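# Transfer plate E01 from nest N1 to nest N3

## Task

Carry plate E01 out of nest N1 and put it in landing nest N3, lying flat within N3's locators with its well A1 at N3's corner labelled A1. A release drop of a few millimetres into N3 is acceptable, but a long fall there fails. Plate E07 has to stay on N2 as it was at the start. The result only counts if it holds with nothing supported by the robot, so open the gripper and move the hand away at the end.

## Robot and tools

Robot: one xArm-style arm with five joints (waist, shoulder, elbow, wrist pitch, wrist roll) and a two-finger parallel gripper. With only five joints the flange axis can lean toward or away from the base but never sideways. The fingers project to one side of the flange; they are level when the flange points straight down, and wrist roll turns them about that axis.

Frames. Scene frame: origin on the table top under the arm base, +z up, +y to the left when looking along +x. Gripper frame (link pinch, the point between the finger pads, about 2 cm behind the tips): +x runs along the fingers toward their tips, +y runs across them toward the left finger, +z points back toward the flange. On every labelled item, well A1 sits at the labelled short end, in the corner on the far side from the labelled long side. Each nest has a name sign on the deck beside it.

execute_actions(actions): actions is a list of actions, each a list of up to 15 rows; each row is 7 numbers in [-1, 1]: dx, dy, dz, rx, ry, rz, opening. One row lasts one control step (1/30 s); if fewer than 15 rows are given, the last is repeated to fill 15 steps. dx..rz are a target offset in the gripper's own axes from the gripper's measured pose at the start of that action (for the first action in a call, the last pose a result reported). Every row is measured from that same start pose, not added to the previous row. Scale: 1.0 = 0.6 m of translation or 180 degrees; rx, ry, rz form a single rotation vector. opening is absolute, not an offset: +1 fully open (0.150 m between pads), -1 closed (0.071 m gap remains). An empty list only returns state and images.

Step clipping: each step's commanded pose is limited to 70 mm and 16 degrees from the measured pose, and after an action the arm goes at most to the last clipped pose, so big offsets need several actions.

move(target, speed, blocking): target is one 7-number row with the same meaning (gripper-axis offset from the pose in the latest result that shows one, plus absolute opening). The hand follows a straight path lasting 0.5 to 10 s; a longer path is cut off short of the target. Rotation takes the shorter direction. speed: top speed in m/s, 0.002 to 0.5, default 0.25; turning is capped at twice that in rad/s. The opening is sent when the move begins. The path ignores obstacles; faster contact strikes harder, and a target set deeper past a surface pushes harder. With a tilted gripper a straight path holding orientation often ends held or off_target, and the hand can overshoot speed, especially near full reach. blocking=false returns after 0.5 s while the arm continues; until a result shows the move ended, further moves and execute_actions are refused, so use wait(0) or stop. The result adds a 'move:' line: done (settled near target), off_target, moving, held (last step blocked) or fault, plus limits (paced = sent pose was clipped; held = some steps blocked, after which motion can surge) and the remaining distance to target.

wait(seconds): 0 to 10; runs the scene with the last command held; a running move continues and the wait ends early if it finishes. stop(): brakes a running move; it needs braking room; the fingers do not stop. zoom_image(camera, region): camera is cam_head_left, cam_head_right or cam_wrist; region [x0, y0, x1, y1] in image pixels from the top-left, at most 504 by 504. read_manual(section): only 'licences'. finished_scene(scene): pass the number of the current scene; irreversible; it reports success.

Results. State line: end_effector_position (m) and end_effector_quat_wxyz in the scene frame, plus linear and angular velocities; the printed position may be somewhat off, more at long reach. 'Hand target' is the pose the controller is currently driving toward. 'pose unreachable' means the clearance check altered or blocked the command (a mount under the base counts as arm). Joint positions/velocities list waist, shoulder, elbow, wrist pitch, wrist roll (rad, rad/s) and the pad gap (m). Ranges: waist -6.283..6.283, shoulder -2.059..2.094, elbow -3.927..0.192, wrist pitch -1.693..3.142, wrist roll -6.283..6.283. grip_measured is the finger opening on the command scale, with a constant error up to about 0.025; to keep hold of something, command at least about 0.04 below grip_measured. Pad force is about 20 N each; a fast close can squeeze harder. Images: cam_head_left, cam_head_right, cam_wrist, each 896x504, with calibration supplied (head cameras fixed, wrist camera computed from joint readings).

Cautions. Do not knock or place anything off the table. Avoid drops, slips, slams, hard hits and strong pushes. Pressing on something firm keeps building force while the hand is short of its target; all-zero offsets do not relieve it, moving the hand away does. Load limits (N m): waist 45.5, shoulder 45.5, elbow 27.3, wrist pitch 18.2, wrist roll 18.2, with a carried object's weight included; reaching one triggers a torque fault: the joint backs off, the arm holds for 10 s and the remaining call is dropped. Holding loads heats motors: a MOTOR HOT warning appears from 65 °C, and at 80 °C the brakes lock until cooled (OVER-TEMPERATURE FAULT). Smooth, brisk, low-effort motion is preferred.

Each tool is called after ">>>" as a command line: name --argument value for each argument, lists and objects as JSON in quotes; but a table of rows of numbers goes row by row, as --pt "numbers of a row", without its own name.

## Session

>>> execute_actions --actions '[]'

>>> zoom_image --camera "cam_head_left" --region '[300, 170, 540, 420]'

Scene clock: 0.00 s.
end_effector_position=(+0.3716, +0.1393, +0.1030) grip_measured=+1.00 end_effector_quat_wxyz=(+0.977, -0.024, +0.132, +0.164) end_effector_velocity=(+0.000, +0.001, +0.000) end_effector_angular_velocity=(+0.000, -0.001, +0.002)
Joint positions: [ 0.393 -0.203 -0.255  0.714  0.048  0.15 ]
Joint velocities: [ 0.002  0.    -0.001 -0.    -0.     0.   ]
Motor temperatures (°C, as the motors report them): [34 37 38 38 45]
Hand target: +0.372, +0.139, +0.103; +0.977, -0.024, +0.132, +0.164
camera_calibration (this result's frames):
cam_wrist: T_world_to_cam=[[0.366543, -0.911119, 0.188437, -0.0304791], [-0.823715, -0.411957, -0.389596, 0.406355], [0.432596, -0.0124144, -0.901502, 0.0404605], [0, 0, 0, 1]] pos_world=[0.328389, 0.140133, 0.200533]

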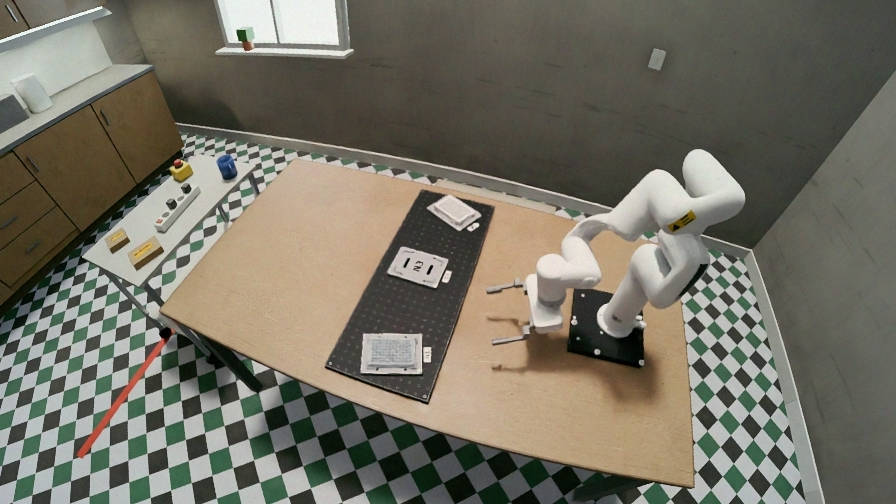

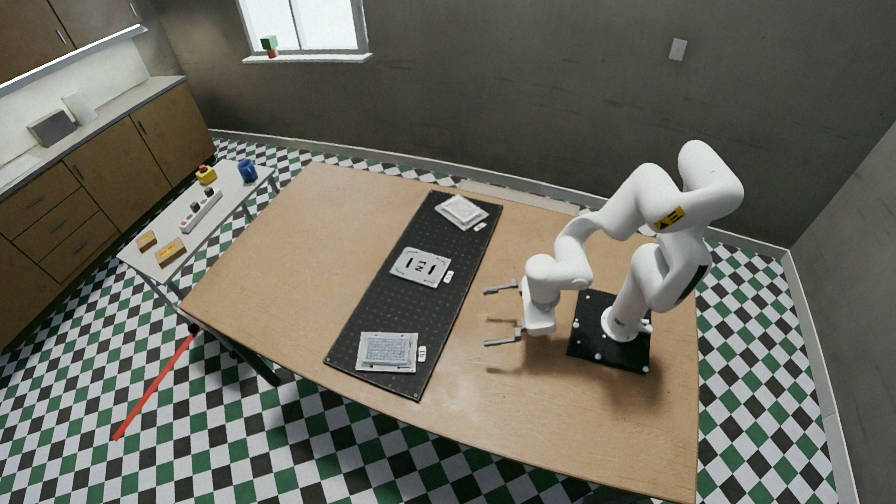

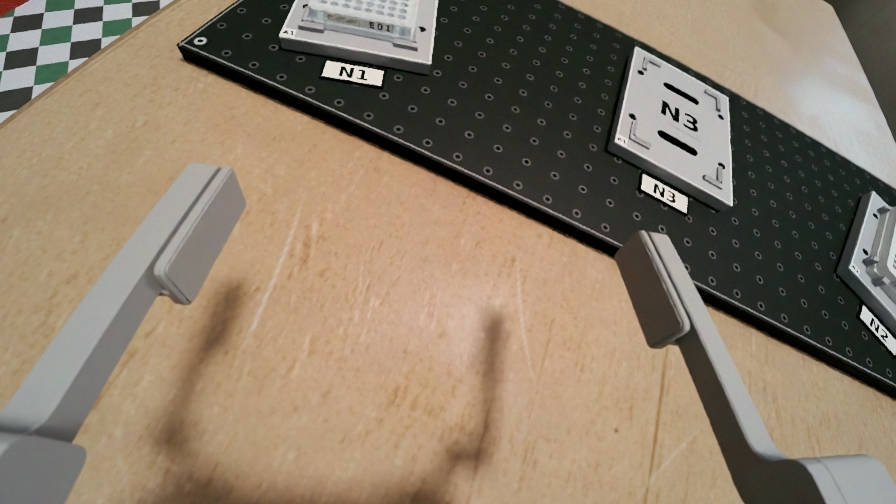

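Region (300, 170, 540, 420) of cam_head_left's 896x504 image, scaled by 2.016, with more detail than that image has; it fills the left 484 columns of this view, and the rest is white.

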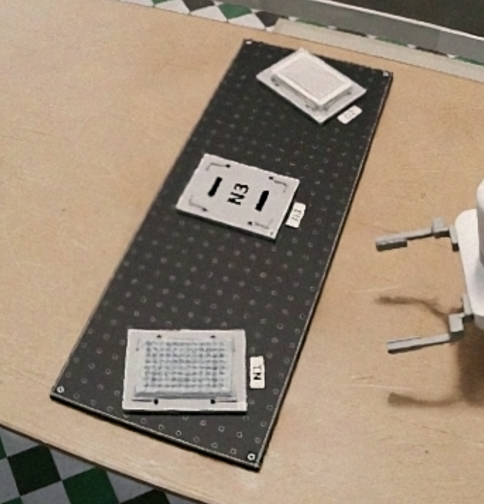

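>>> move --target '[0.417, 0.132, 0.076, 0, -0.0857, 0.0119, 1]' --speed 0.25

Scene clock: 3.53 s.
end_effector_position=(+0.5852, +0.2967, +0.0810) grip_measured=+1.00 end_effector_quat_wxyz=(+0.983, +0.005, +0.001, +0.184) end_effector_velocity=(+0.002, +0.001, -0.002) end_effector_angular_velocity=(-0.001, +0.002, +0.001)
Joint positions: [ 0.515  0.582 -1.07   0.476  0.13   0.15 ]
Joint velocities: [-0.     0.008 -0.009  0.003 -0.001 -0.   ]
Motor temperatures (°C, as the motors report them): [34 37 39 38 45]
Hand target: +0.585, +0.297, +0.081; +0.983, +0.005, +0.001, +0.184
Off the commanded pose: 0.001 m, 1 deg.
move: done
camera_calibration (this result's frames):
cam_wrist: T_world_to_cam=[[0.353604, -0.917713, 0.181017, 0.0488608], [-0.684067, -0.385695, -0.619106, 0.567625], [0.637979, 0.0950906, -0.76416, -0.233035], [0, 0, 0, 1]] pos_world=[0.519687, 0.28593, 0.1645]

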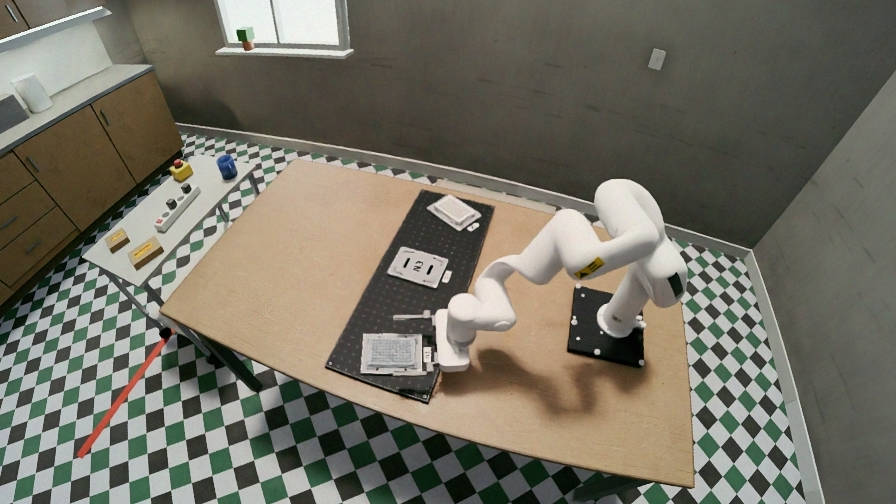

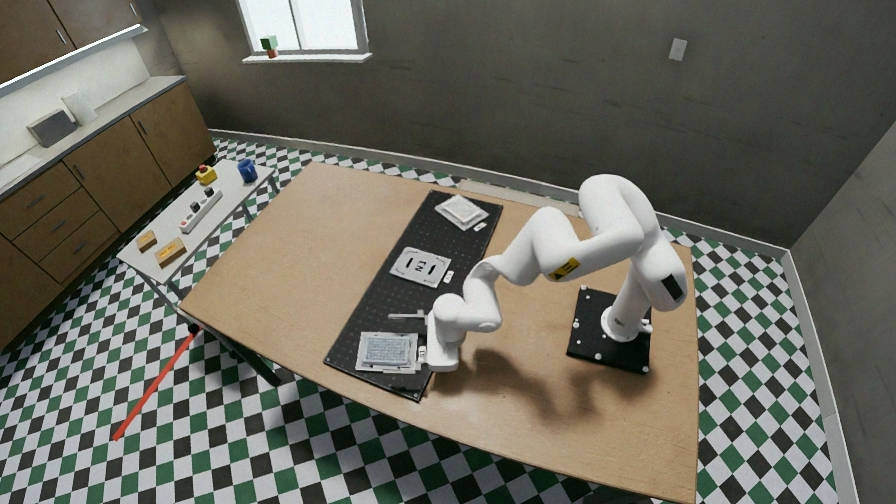

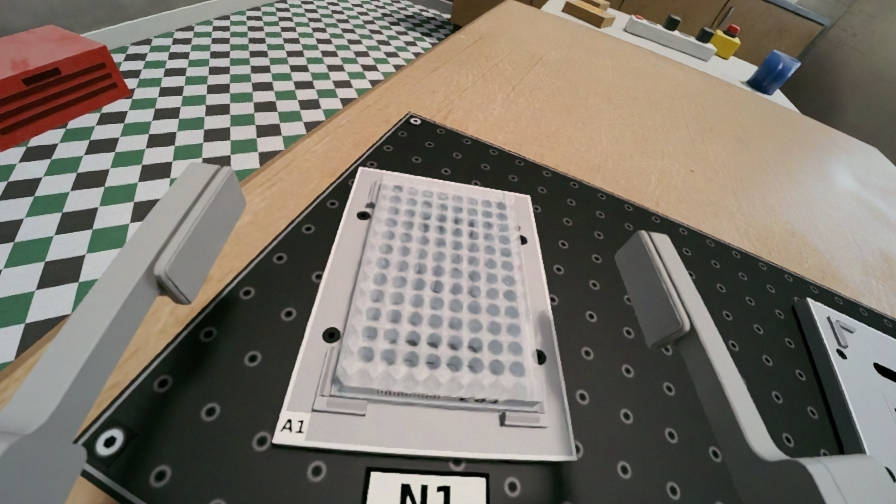

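>>> move --target '[0.0135, -0.01, -0.002, 0, 0, -0.0083, 1]' --speed 0.05

Scene clock: 4.47 s.
end_effector_position=(+0.5947, +0.2941, +0.0798) grip_measured=+1.00 end_effector_quat_wxyz=(+0.985, +0.005, +0.001, +0.171) end_effector_velocity=(+0.002, -0.001, -0.000) end_effector_angular_velocity=(-0.000, +0.001, -0.006)
Joint positions: [ 0.509  0.602 -1.103  0.49   0.15   0.15 ]
Joint velocities: [-0.001  0.004 -0.007  0.003  0.005 -0.   ]
Motor temperatures (°C, as the motors report them): [34 38 39 38 45]
Hand target: +0.595, +0.294, +0.080; +0.985, +0.005, +0.001, +0.171
Off the commanded pose: 0.000 m, 0 deg.
move: done
camera_calibration (this result's frames):
cam_wrist: T_world_to_cam=[[0.330062, -0.926424, 0.1811, 0.0598784], [-0.693838, -0.368181, -0.618896, 0.57301], [0.640037, 0.0786202, -0.764311, -0.236162], [0, 0, 0, 1]] pos_world=[0.528965, 0.285011, 0.163289]

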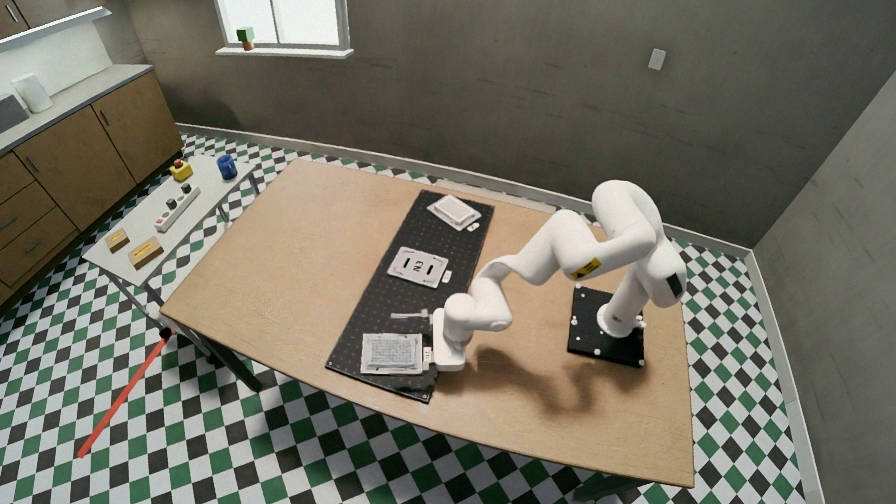

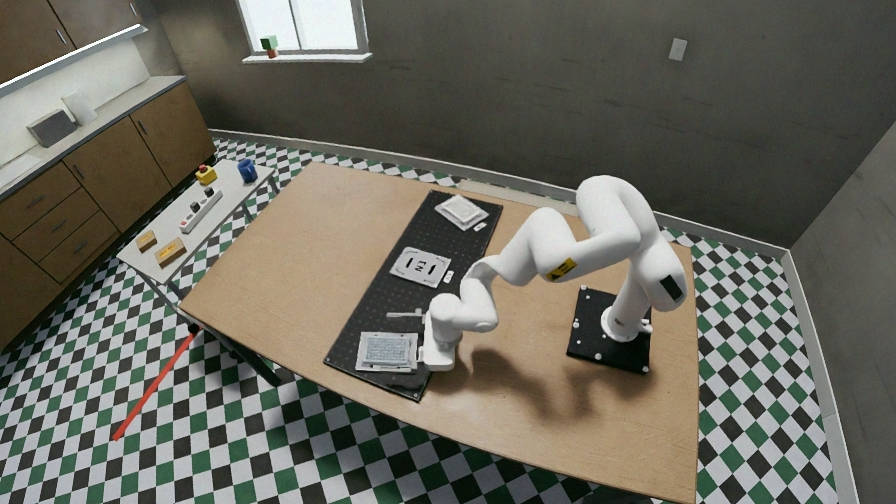

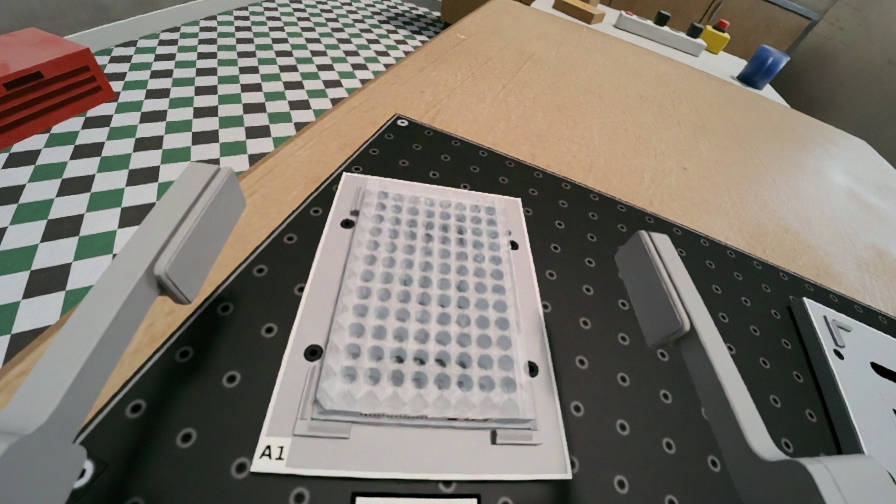

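>>> move --target '[-0.004, 0, -0.073, 0, 0, 0, -0.27]' --speed 0.05

>>> zoom_image --camera "cam_head_left" --region '[350, 310, 470, 400]'

Scene clock: 5.80 s.
end_effector_position=(+0.5925, +0.2938, +0.0365) grip_measured=-0.27 end_effector_quat_wxyz=(+0.985, +0.005, +0.001, +0.171) end_effector_velocity=(+0.001, +0.000, -0.001) end_effector_angular_velocity=(+0.001, -0.002, +0.000)
Joint positions: [ 0.509  0.715 -1.131  0.403  0.15   0.1  ]
Joint velocities: [-0.     0.007 -0.005 -0.004 -0.     0.   ]
Motor temperatures (°C, as the motors report them): [34 38 39 38 45]
Hand target: +0.592, +0.294, +0.036; +0.985, +0.005, +0.001, +0.171
Off the commanded pose: 0.001 m, 0 deg.
move: done
camera_calibration (this result's frames):
cam_wrist: T_world_to_cam=[[0.329994, -0.926462, 0.18103, 0.0682576], [-0.693616, -0.368052, -0.619221, 0.544384], [0.640314, 0.078774, -0.764064, -0.268066], [0, 0, 0, 1]] pos_world=[0.526715, 0.284717, 0.119918]

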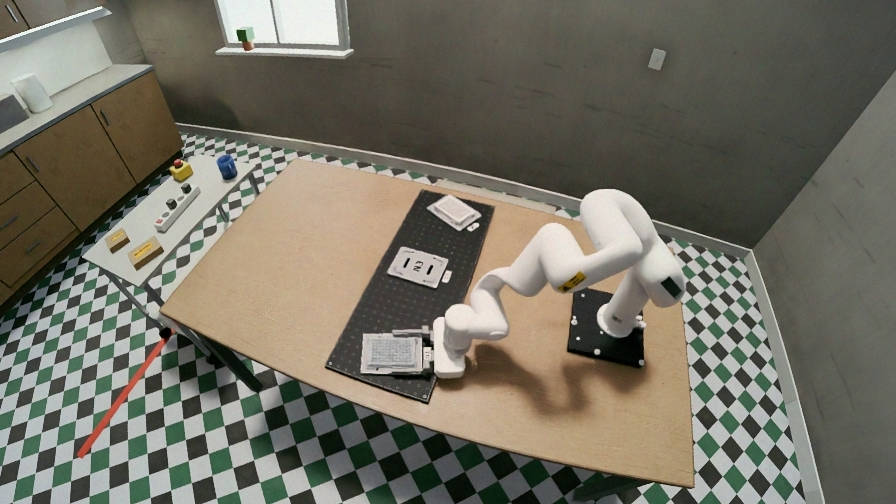

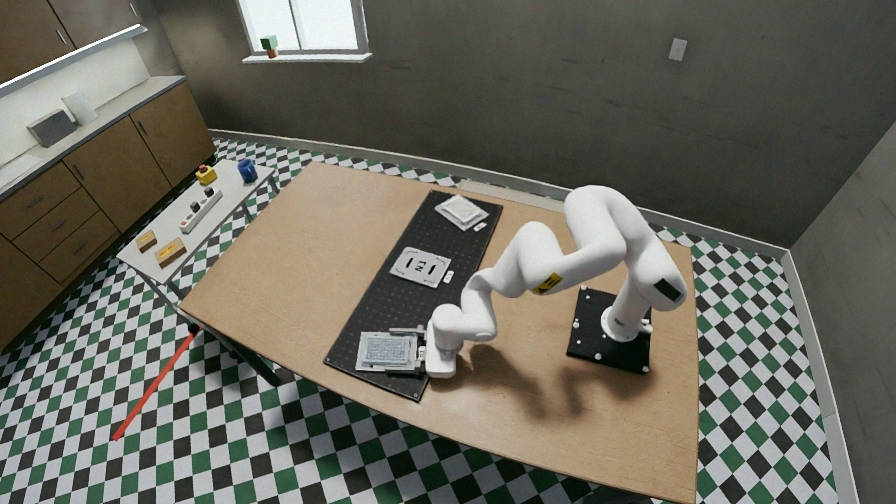

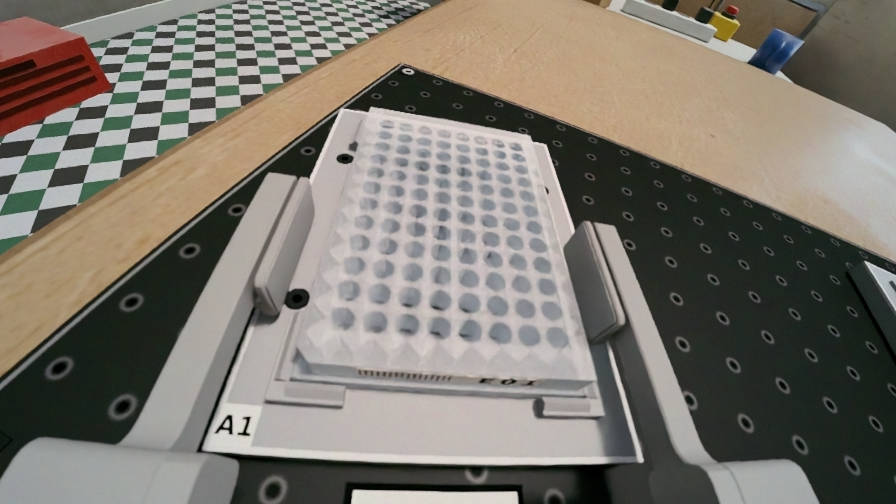

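Region (350, 310, 470, 400) of cam_head_left's 896x504 image, scaled by 4.200, with more detail than that image has; it fills the top 378 rows of this view, and the rest is white.

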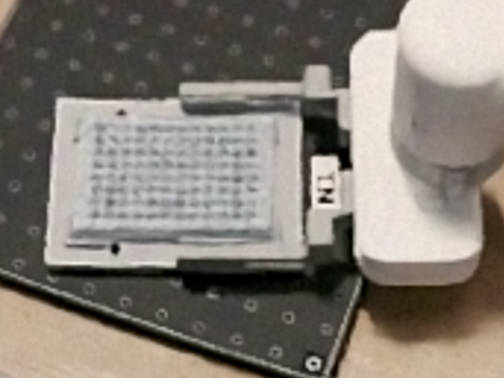

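>>> move --target '[0, -0.004, -0.0055, 0, 0, 0, -0.27]' --speed 0.01

>>> execute_actions --actions '[[[0,0,0,0,0,0,-0.4],[0,0,0,0,0,0,-0.45],[0,0,0,0,0,0,-0.5],[0,0,0,0,0,0,-0.53],[0,0,0,0,0,0,-0.56],[0,0,0,0,0,0,-0.59],[0,0,0,0,0,0,-0.62],[0,0,0,0,0,0,-0.65],[0,0,0,0,0,0,-0.68],[0,0,0,0,0,0,-0.72],[0,0,0,0,0,0,-0.76]],[[0,0,0,0,0,0,-0.76]]]'

Scene clock: 6.67 s.
end_effector_position=(+0.5936, +0.2920, +0.0341) grip_measured=-0.27 end_effector_quat_wxyz=(+0.985, +0.005, +0.000, +0.171) end_effector_velocity=(+0.001, -0.000, -0.000) end_effector_angular_velocity=(+0.001, -0.003, +0.001)
Joint positions: [ 0.505  0.723 -1.133  0.397  0.146  0.1  ]
Joint velocities: [-0.001  0.003 -0.002 -0.004 -0.003 -0.   ]
Motor temperatures (°C, as the motors report them): [34 38 39 38 45]
Hand target: +0.593, +0.292, +0.033; +0.985, +0.005, +0.001, +0.171
Off the commanded pose: 0.001 m, 0 deg.
move: done
camera_calibration (this result's frames):
cam_wrist: T_world_to_cam=[[0.329961, -0.926511, 0.18084, 0.0667233], [-0.692592, -0.367772, -0.620532, 0.542369], [0.641437, 0.0795026, -0.763045, -0.271409], [0, 0, 0, 1]] pos_world=[0.527716, 0.282866, 0.117394]

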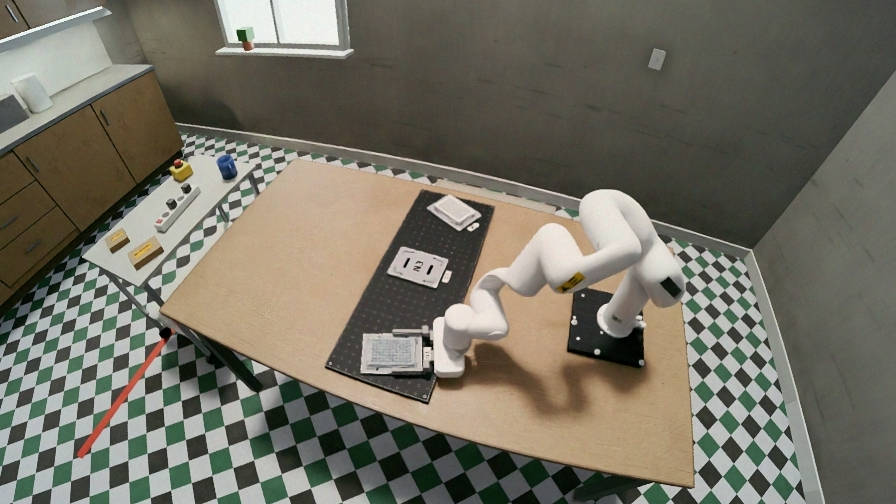

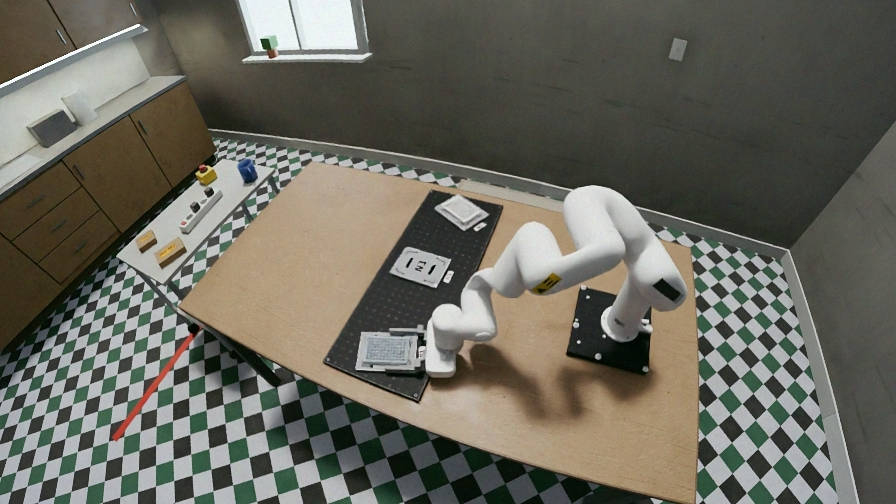

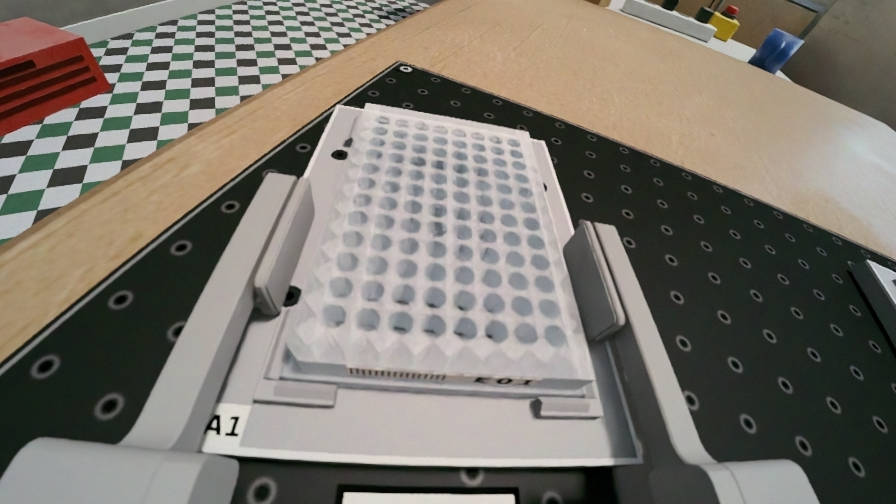

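Scene clock: 7.67 s.
end_effector_position=(+0.5935, +0.2925, +0.0341) grip_measured=-0.40 end_effector_quat_wxyz=(+0.985, +0.005, +0.000, +0.172) end_effector_velocity=(-0.000, +0.002, +0.000) end_effector_angular_velocity=(+0.000, -0.001, +0.002)
Joint positions: [ 0.506  0.723 -1.134  0.397  0.146  0.095]
Joint velocities: [ 0.002 -0.    -0.001 -0.     0.001 -0.   ]
Motor temperatures (°C, as the motors report them): [34 38 40 38 45]
Hand target: +0.594, +0.292, +0.034; +0.985, +0.005, +0.000, +0.172
Off the commanded pose: 0.000 m, 0 deg.
camera_calibration (this result's frames):
cam_wrist: T_world_to_cam=[[0.330827, -0.926209, 0.180807, 0.0665862], [-0.692135, -0.368384, -0.620679, 0.542389], [0.641484, 0.0801946, -0.762933, -0.271559], [0, 0, 0, 1]] pos_world=[0.527579, 0.283258, 0.117429]

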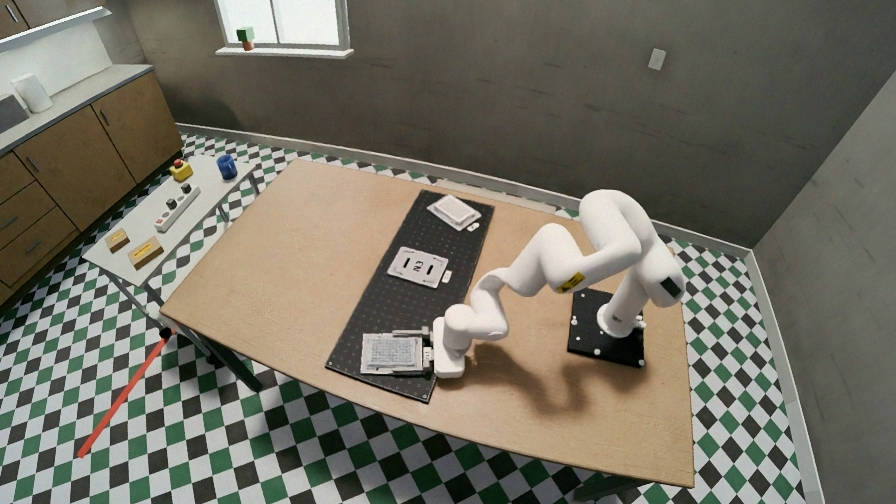

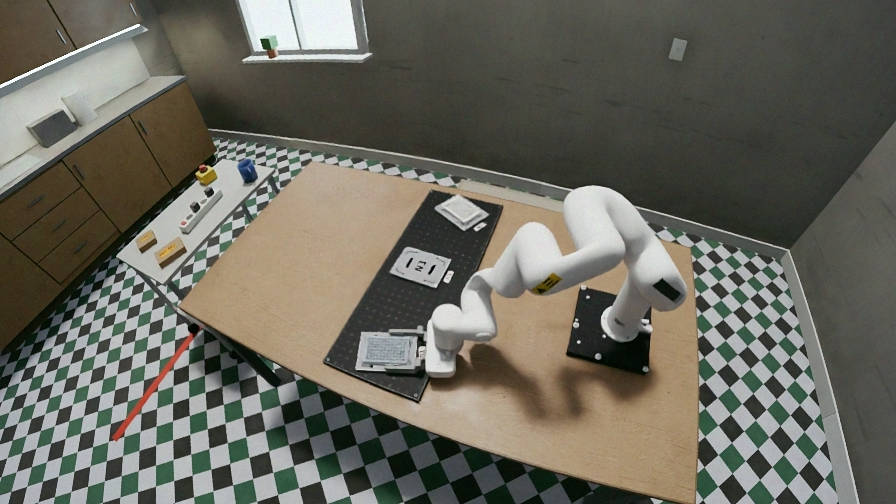

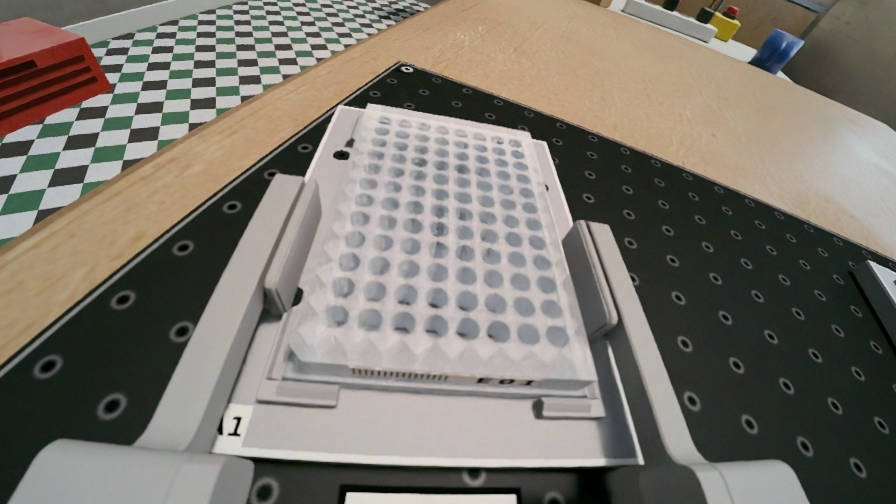

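>>> execute_actions --actions '[[[0,0,0,0,0,0,-0.27],[0,0,0,0,0,0,-0.27],[0,0,0,0,0,0,-0.27],[0,0,0,0,0,0,-0.27],[0,0,0,0,0,0,-0.27],[0.002,0,0,0,0,0,-0.27],[0.004,0,0,0,0,0,-0.27],[0.006,0,0,0,0,0,-0.27],[0.0085,0,0,0,0,0,-0.27]],[[0,0,0,0,0,0,-0.35],[0,0,0,0,0,0,-0.4],[0,0,0,0,0,0,-0.45],[0,0,0,0,0,0,-0.5],[0,0,0,0,0,0,-0.53],[0,0,0,0,0,0,-0.56],[0,0,0,0,0,0,-0.59],[0,0,0,0,0,0,-0.62],[0,0,0,0,0,0,-0.65],[0,0,0,0,0,0,-0.68],[0,0,0,0,0,0,-0.72],[0,0,0,0,0,0,-0.76]],[[0,0,0,0,0,0,-0.76]]]'

Scene clock: 9.40 s.
end_effector_position=(+0.5977, +0.2939, +0.0341) grip_measured=-0.64 end_effector_quat_wxyz=(+0.985, +0.005, +0.000, +0.172) end_effector_velocity=(+0.000, -0.001, -0.000) end_effector_angular_velocity=(-0.000, +0.000, -0.002)
Joint positions: [ 0.504  0.731 -1.152  0.407  0.144  0.085]
Joint velocities: [-0.001  0.    -0.     0.     0.001  0.   ]
Motor temperatures (°C, as the motors report them): [34 38 40 38 45]
Hand target: +0.598, +0.294, +0.034; +0.985, +0.005, +0.000, +0.172
Off the commanded pose: 0.000 m, 0 deg.
camera_calibration (this result's frames):
cam_wrist: T_world_to_cam=[[0.330655, -0.926263, 0.180843, 0.0666057], [-0.692273, -0.368288, -0.620582, 0.545809], [0.641425, 0.0800057, -0.763003, -0.274282], [0, 0, 0, 1]] pos_world=[0.531756, 0.284653, 0.117396]

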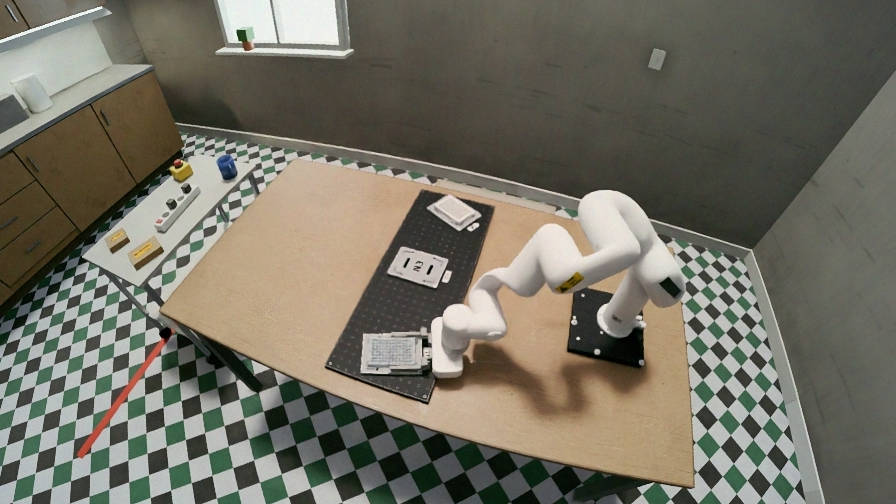

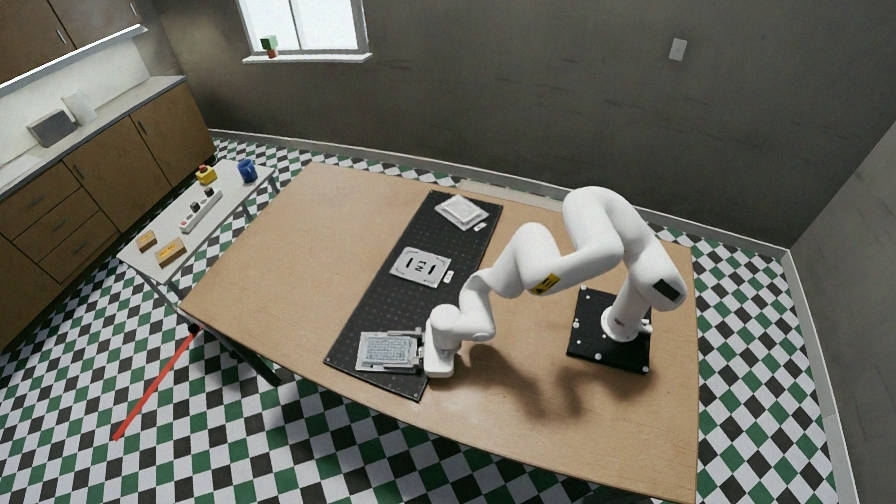

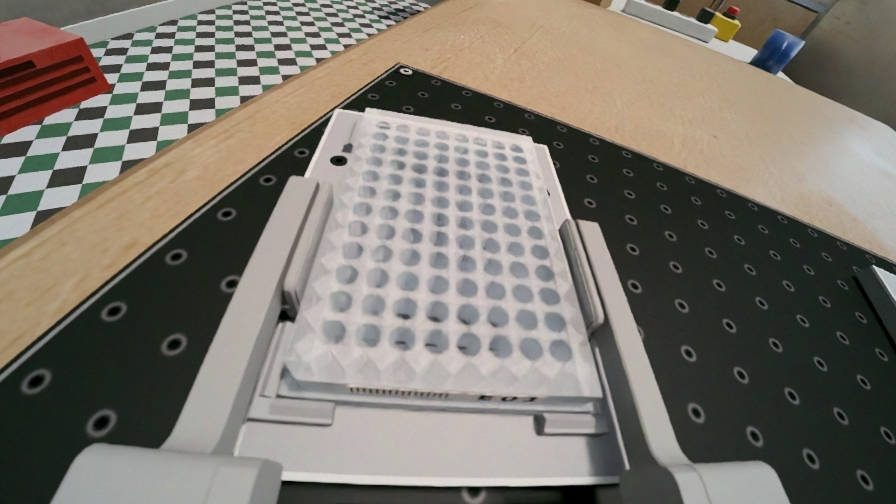

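Gripped. Lift for a reference image.

>>> move --target '[0, 0, 0.08, 0, 0, 0, -0.76]' --speed 0.06

Scene clock: 10.60 s.
end_effector_position=(+0.5976, +0.2932, +0.0815) grip_measured=-0.64 end_effector_quat_wxyz=(+0.985, +0.005, +0.000, +0.172) end_effector_velocity=(-0.001, +0.000, +0.001) end_effector_angular_velocity=(-0.002, +0.003, +0.001)
Joint positions: [ 0.504  0.602 -1.11   0.494  0.144  0.085]
Joint velocities: [ 0.001 -0.007  0.003  0.007  0.     0.   ]
Motor temperatures (°C, as the motors report them): [34 38 40 38 45]
Hand target: +0.598, +0.293, +0.082; +0.985, +0.005, +0.000, +0.172
Off the commanded pose: 0.001 m, 0 deg.
move: done
camera_calibration (this result's frames):
cam_wrist: T_world_to_cam=[[0.330733, -0.926221, 0.180915, 0.0574218], [-0.692546, -0.368432, -0.620192, 0.575098], [0.64109, 0.079826, -0.763303, -0.237678], [0, 0, 0, 1]] pos_world=[0.531663, 0.284042, 0.164862]

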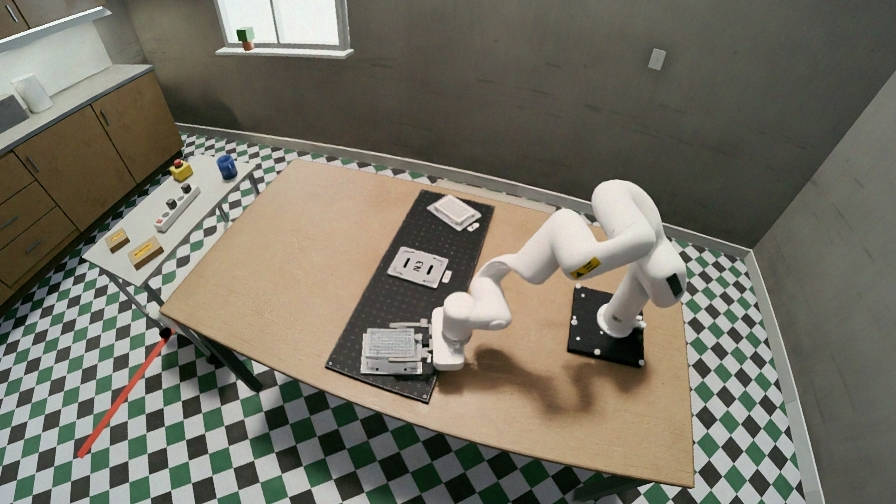

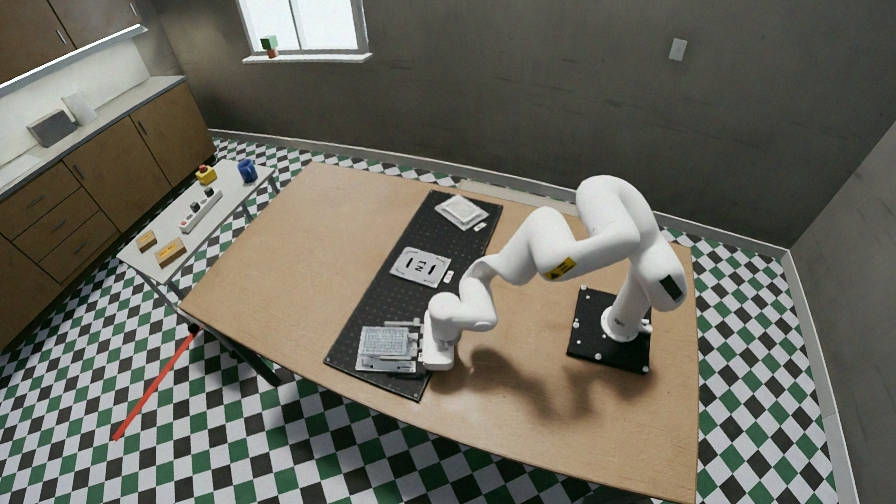

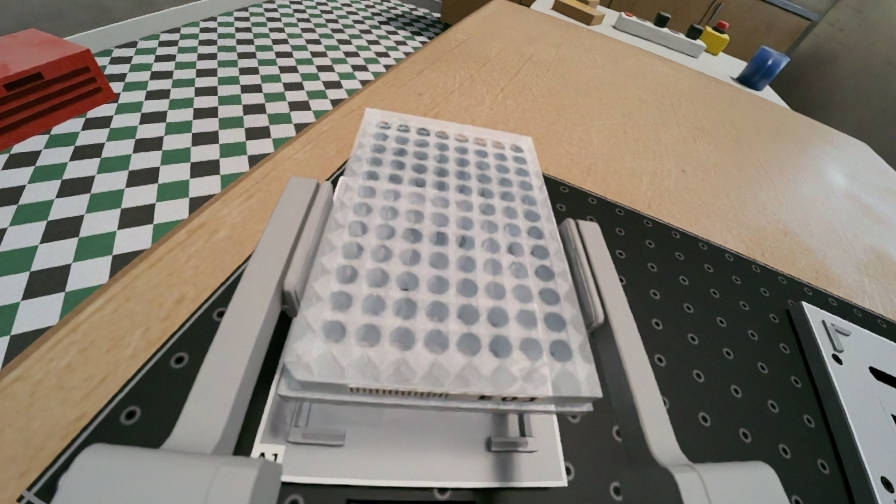

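>>> move --target '[-0.1127, -0.502, 0, 0, 0, -0.118, -0.76]' --speed 0.2

Scene clock: 12.97 s.
end_effector_position=(+0.6356, -0.0123, +0.0777) grip_measured=-0.64 end_effector_quat_wxyz=(+1.000, +0.002, +0.002, -0.013) end_effector_velocity=(+0.001, -0.003, +0.000) end_effector_angular_velocity=(-0.000, -0.001, -0.004)
Joint positions: [-0.002  0.537 -0.982  0.433  0.008  0.085]
Joint velocities: [-0.005  0.002 -0.004  0.    -0.001  0.   ]
Motor temperatures (°C, as the motors report them): [34 38 41 38 45]
Hand target: +0.636, -0.013, +0.078; +1.000, +0.002, +0.002, -0.013
Off the commanded pose: 0.001 m, 0 deg.
move: done
camera_calibration (this result's frames):
cam_wrist: T_world_to_cam=[[-0.0258924, -0.981865, 0.187806, -0.0119906], [-0.781861, -0.0971749, -0.615833, 0.546311], [0.622915, -0.162783, -0.765166, -0.231899], [0, 0, 0, 1]] pos_world=[0.571282, 0.00356535, 0.161247]

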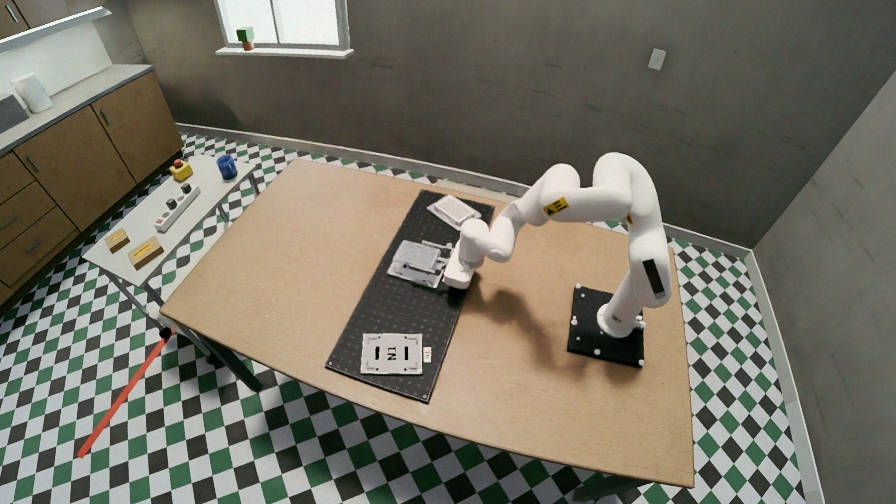

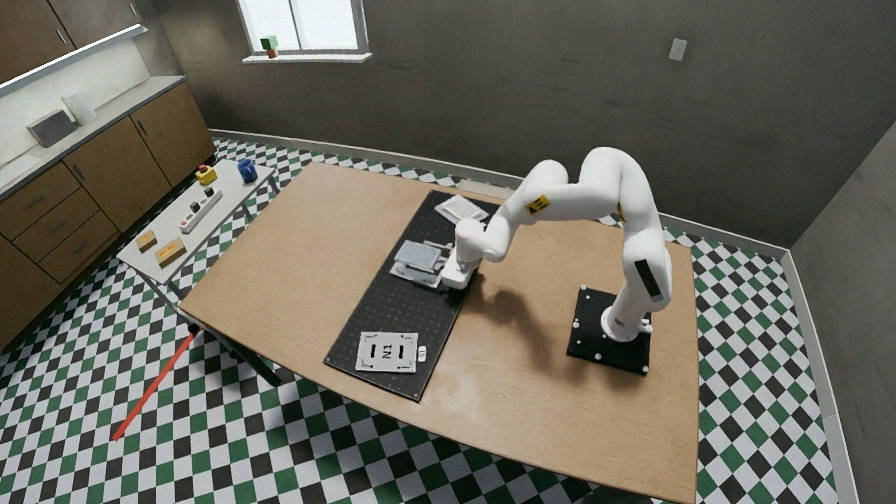

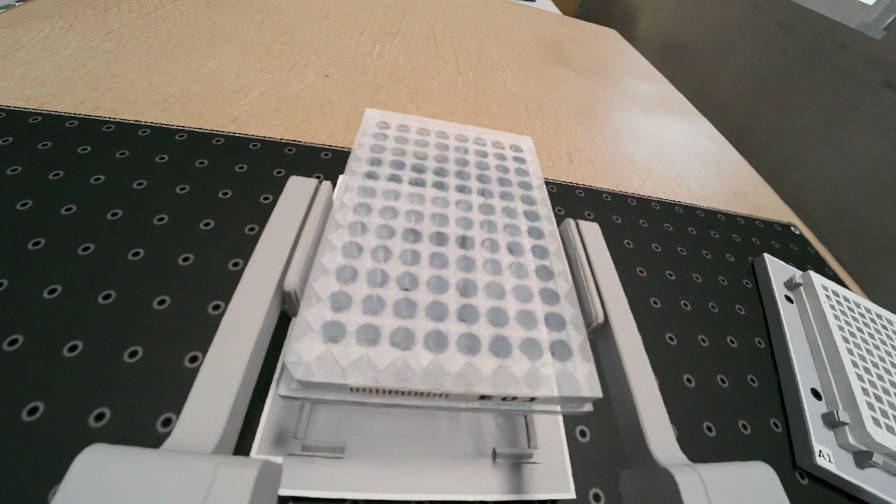

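>>> move --target '[-0.0065, -0.001, -0.05, 0, 0, 0, -0.76]' --speed 0.04

Scene clock: 14.17 s.
end_effector_position=(+0.6318, -0.0127, +0.0481) grip_measured=-0.64 end_effector_quat_wxyz=(+1.000, +0.002, +0.002, -0.013) end_effector_velocity=(+0.001, +0.001, -0.001) end_effector_angular_velocity=(-0.000, -0.005, +0.001)
Joint positions: [-0.003  0.615 -0.99   0.364  0.007  0.085]
Joint velocities: [ 0.001  0.006 -0.004 -0.008 -0.     0.   ]
Motor temperatures (°C, as the motors report them): [34 39 41 38 45]
Hand target: +0.632, -0.013, +0.048; +1.000, +0.002, +0.002, -0.013
Off the commanded pose: 0.000 m, 0 deg.
move: done
camera_calibration (this result's frames):
cam_wrist: T_world_to_cam=[[-0.0259329, -0.981862, 0.187817, -0.00688397], [-0.781732, -0.0971845, -0.615995, 0.524955], [0.623075, -0.162797, -0.765032, -0.252347], [0, 0, 0, 1]] pos_world=[0.567427, 0.00317713, 0.13161]

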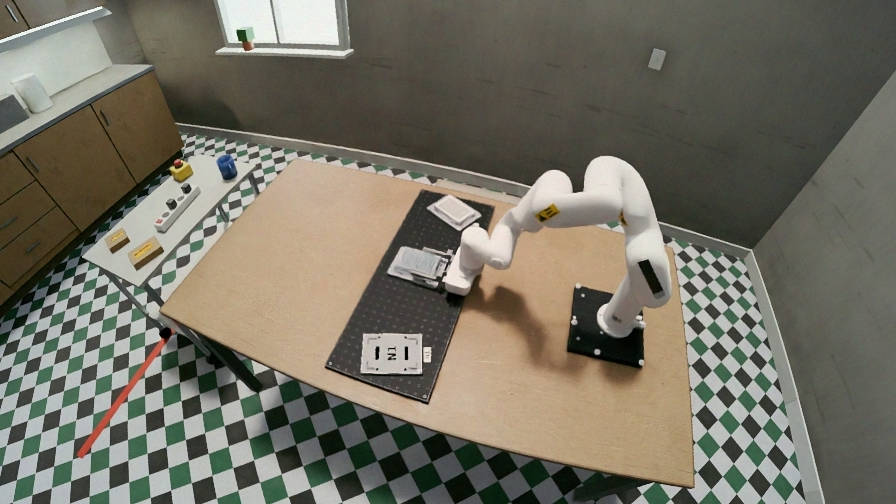

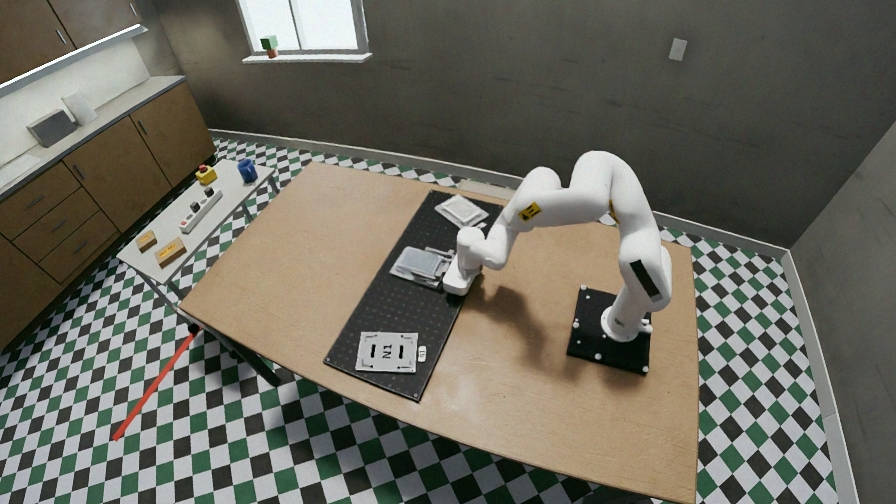

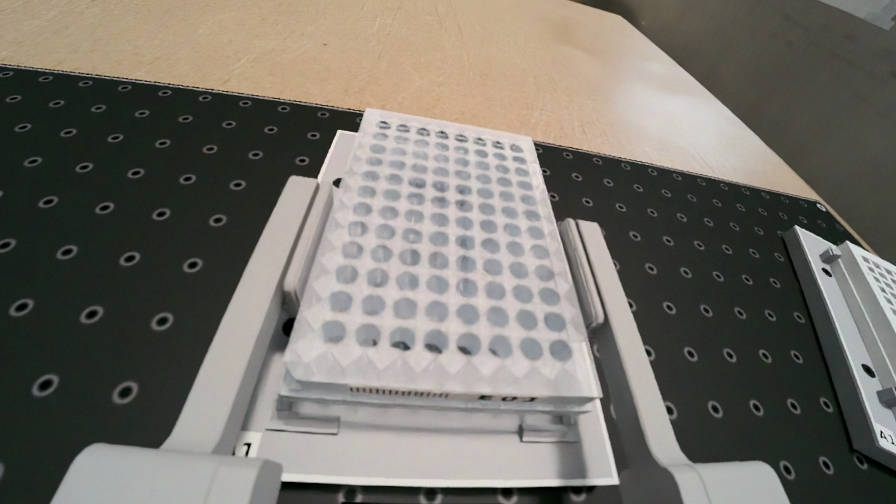

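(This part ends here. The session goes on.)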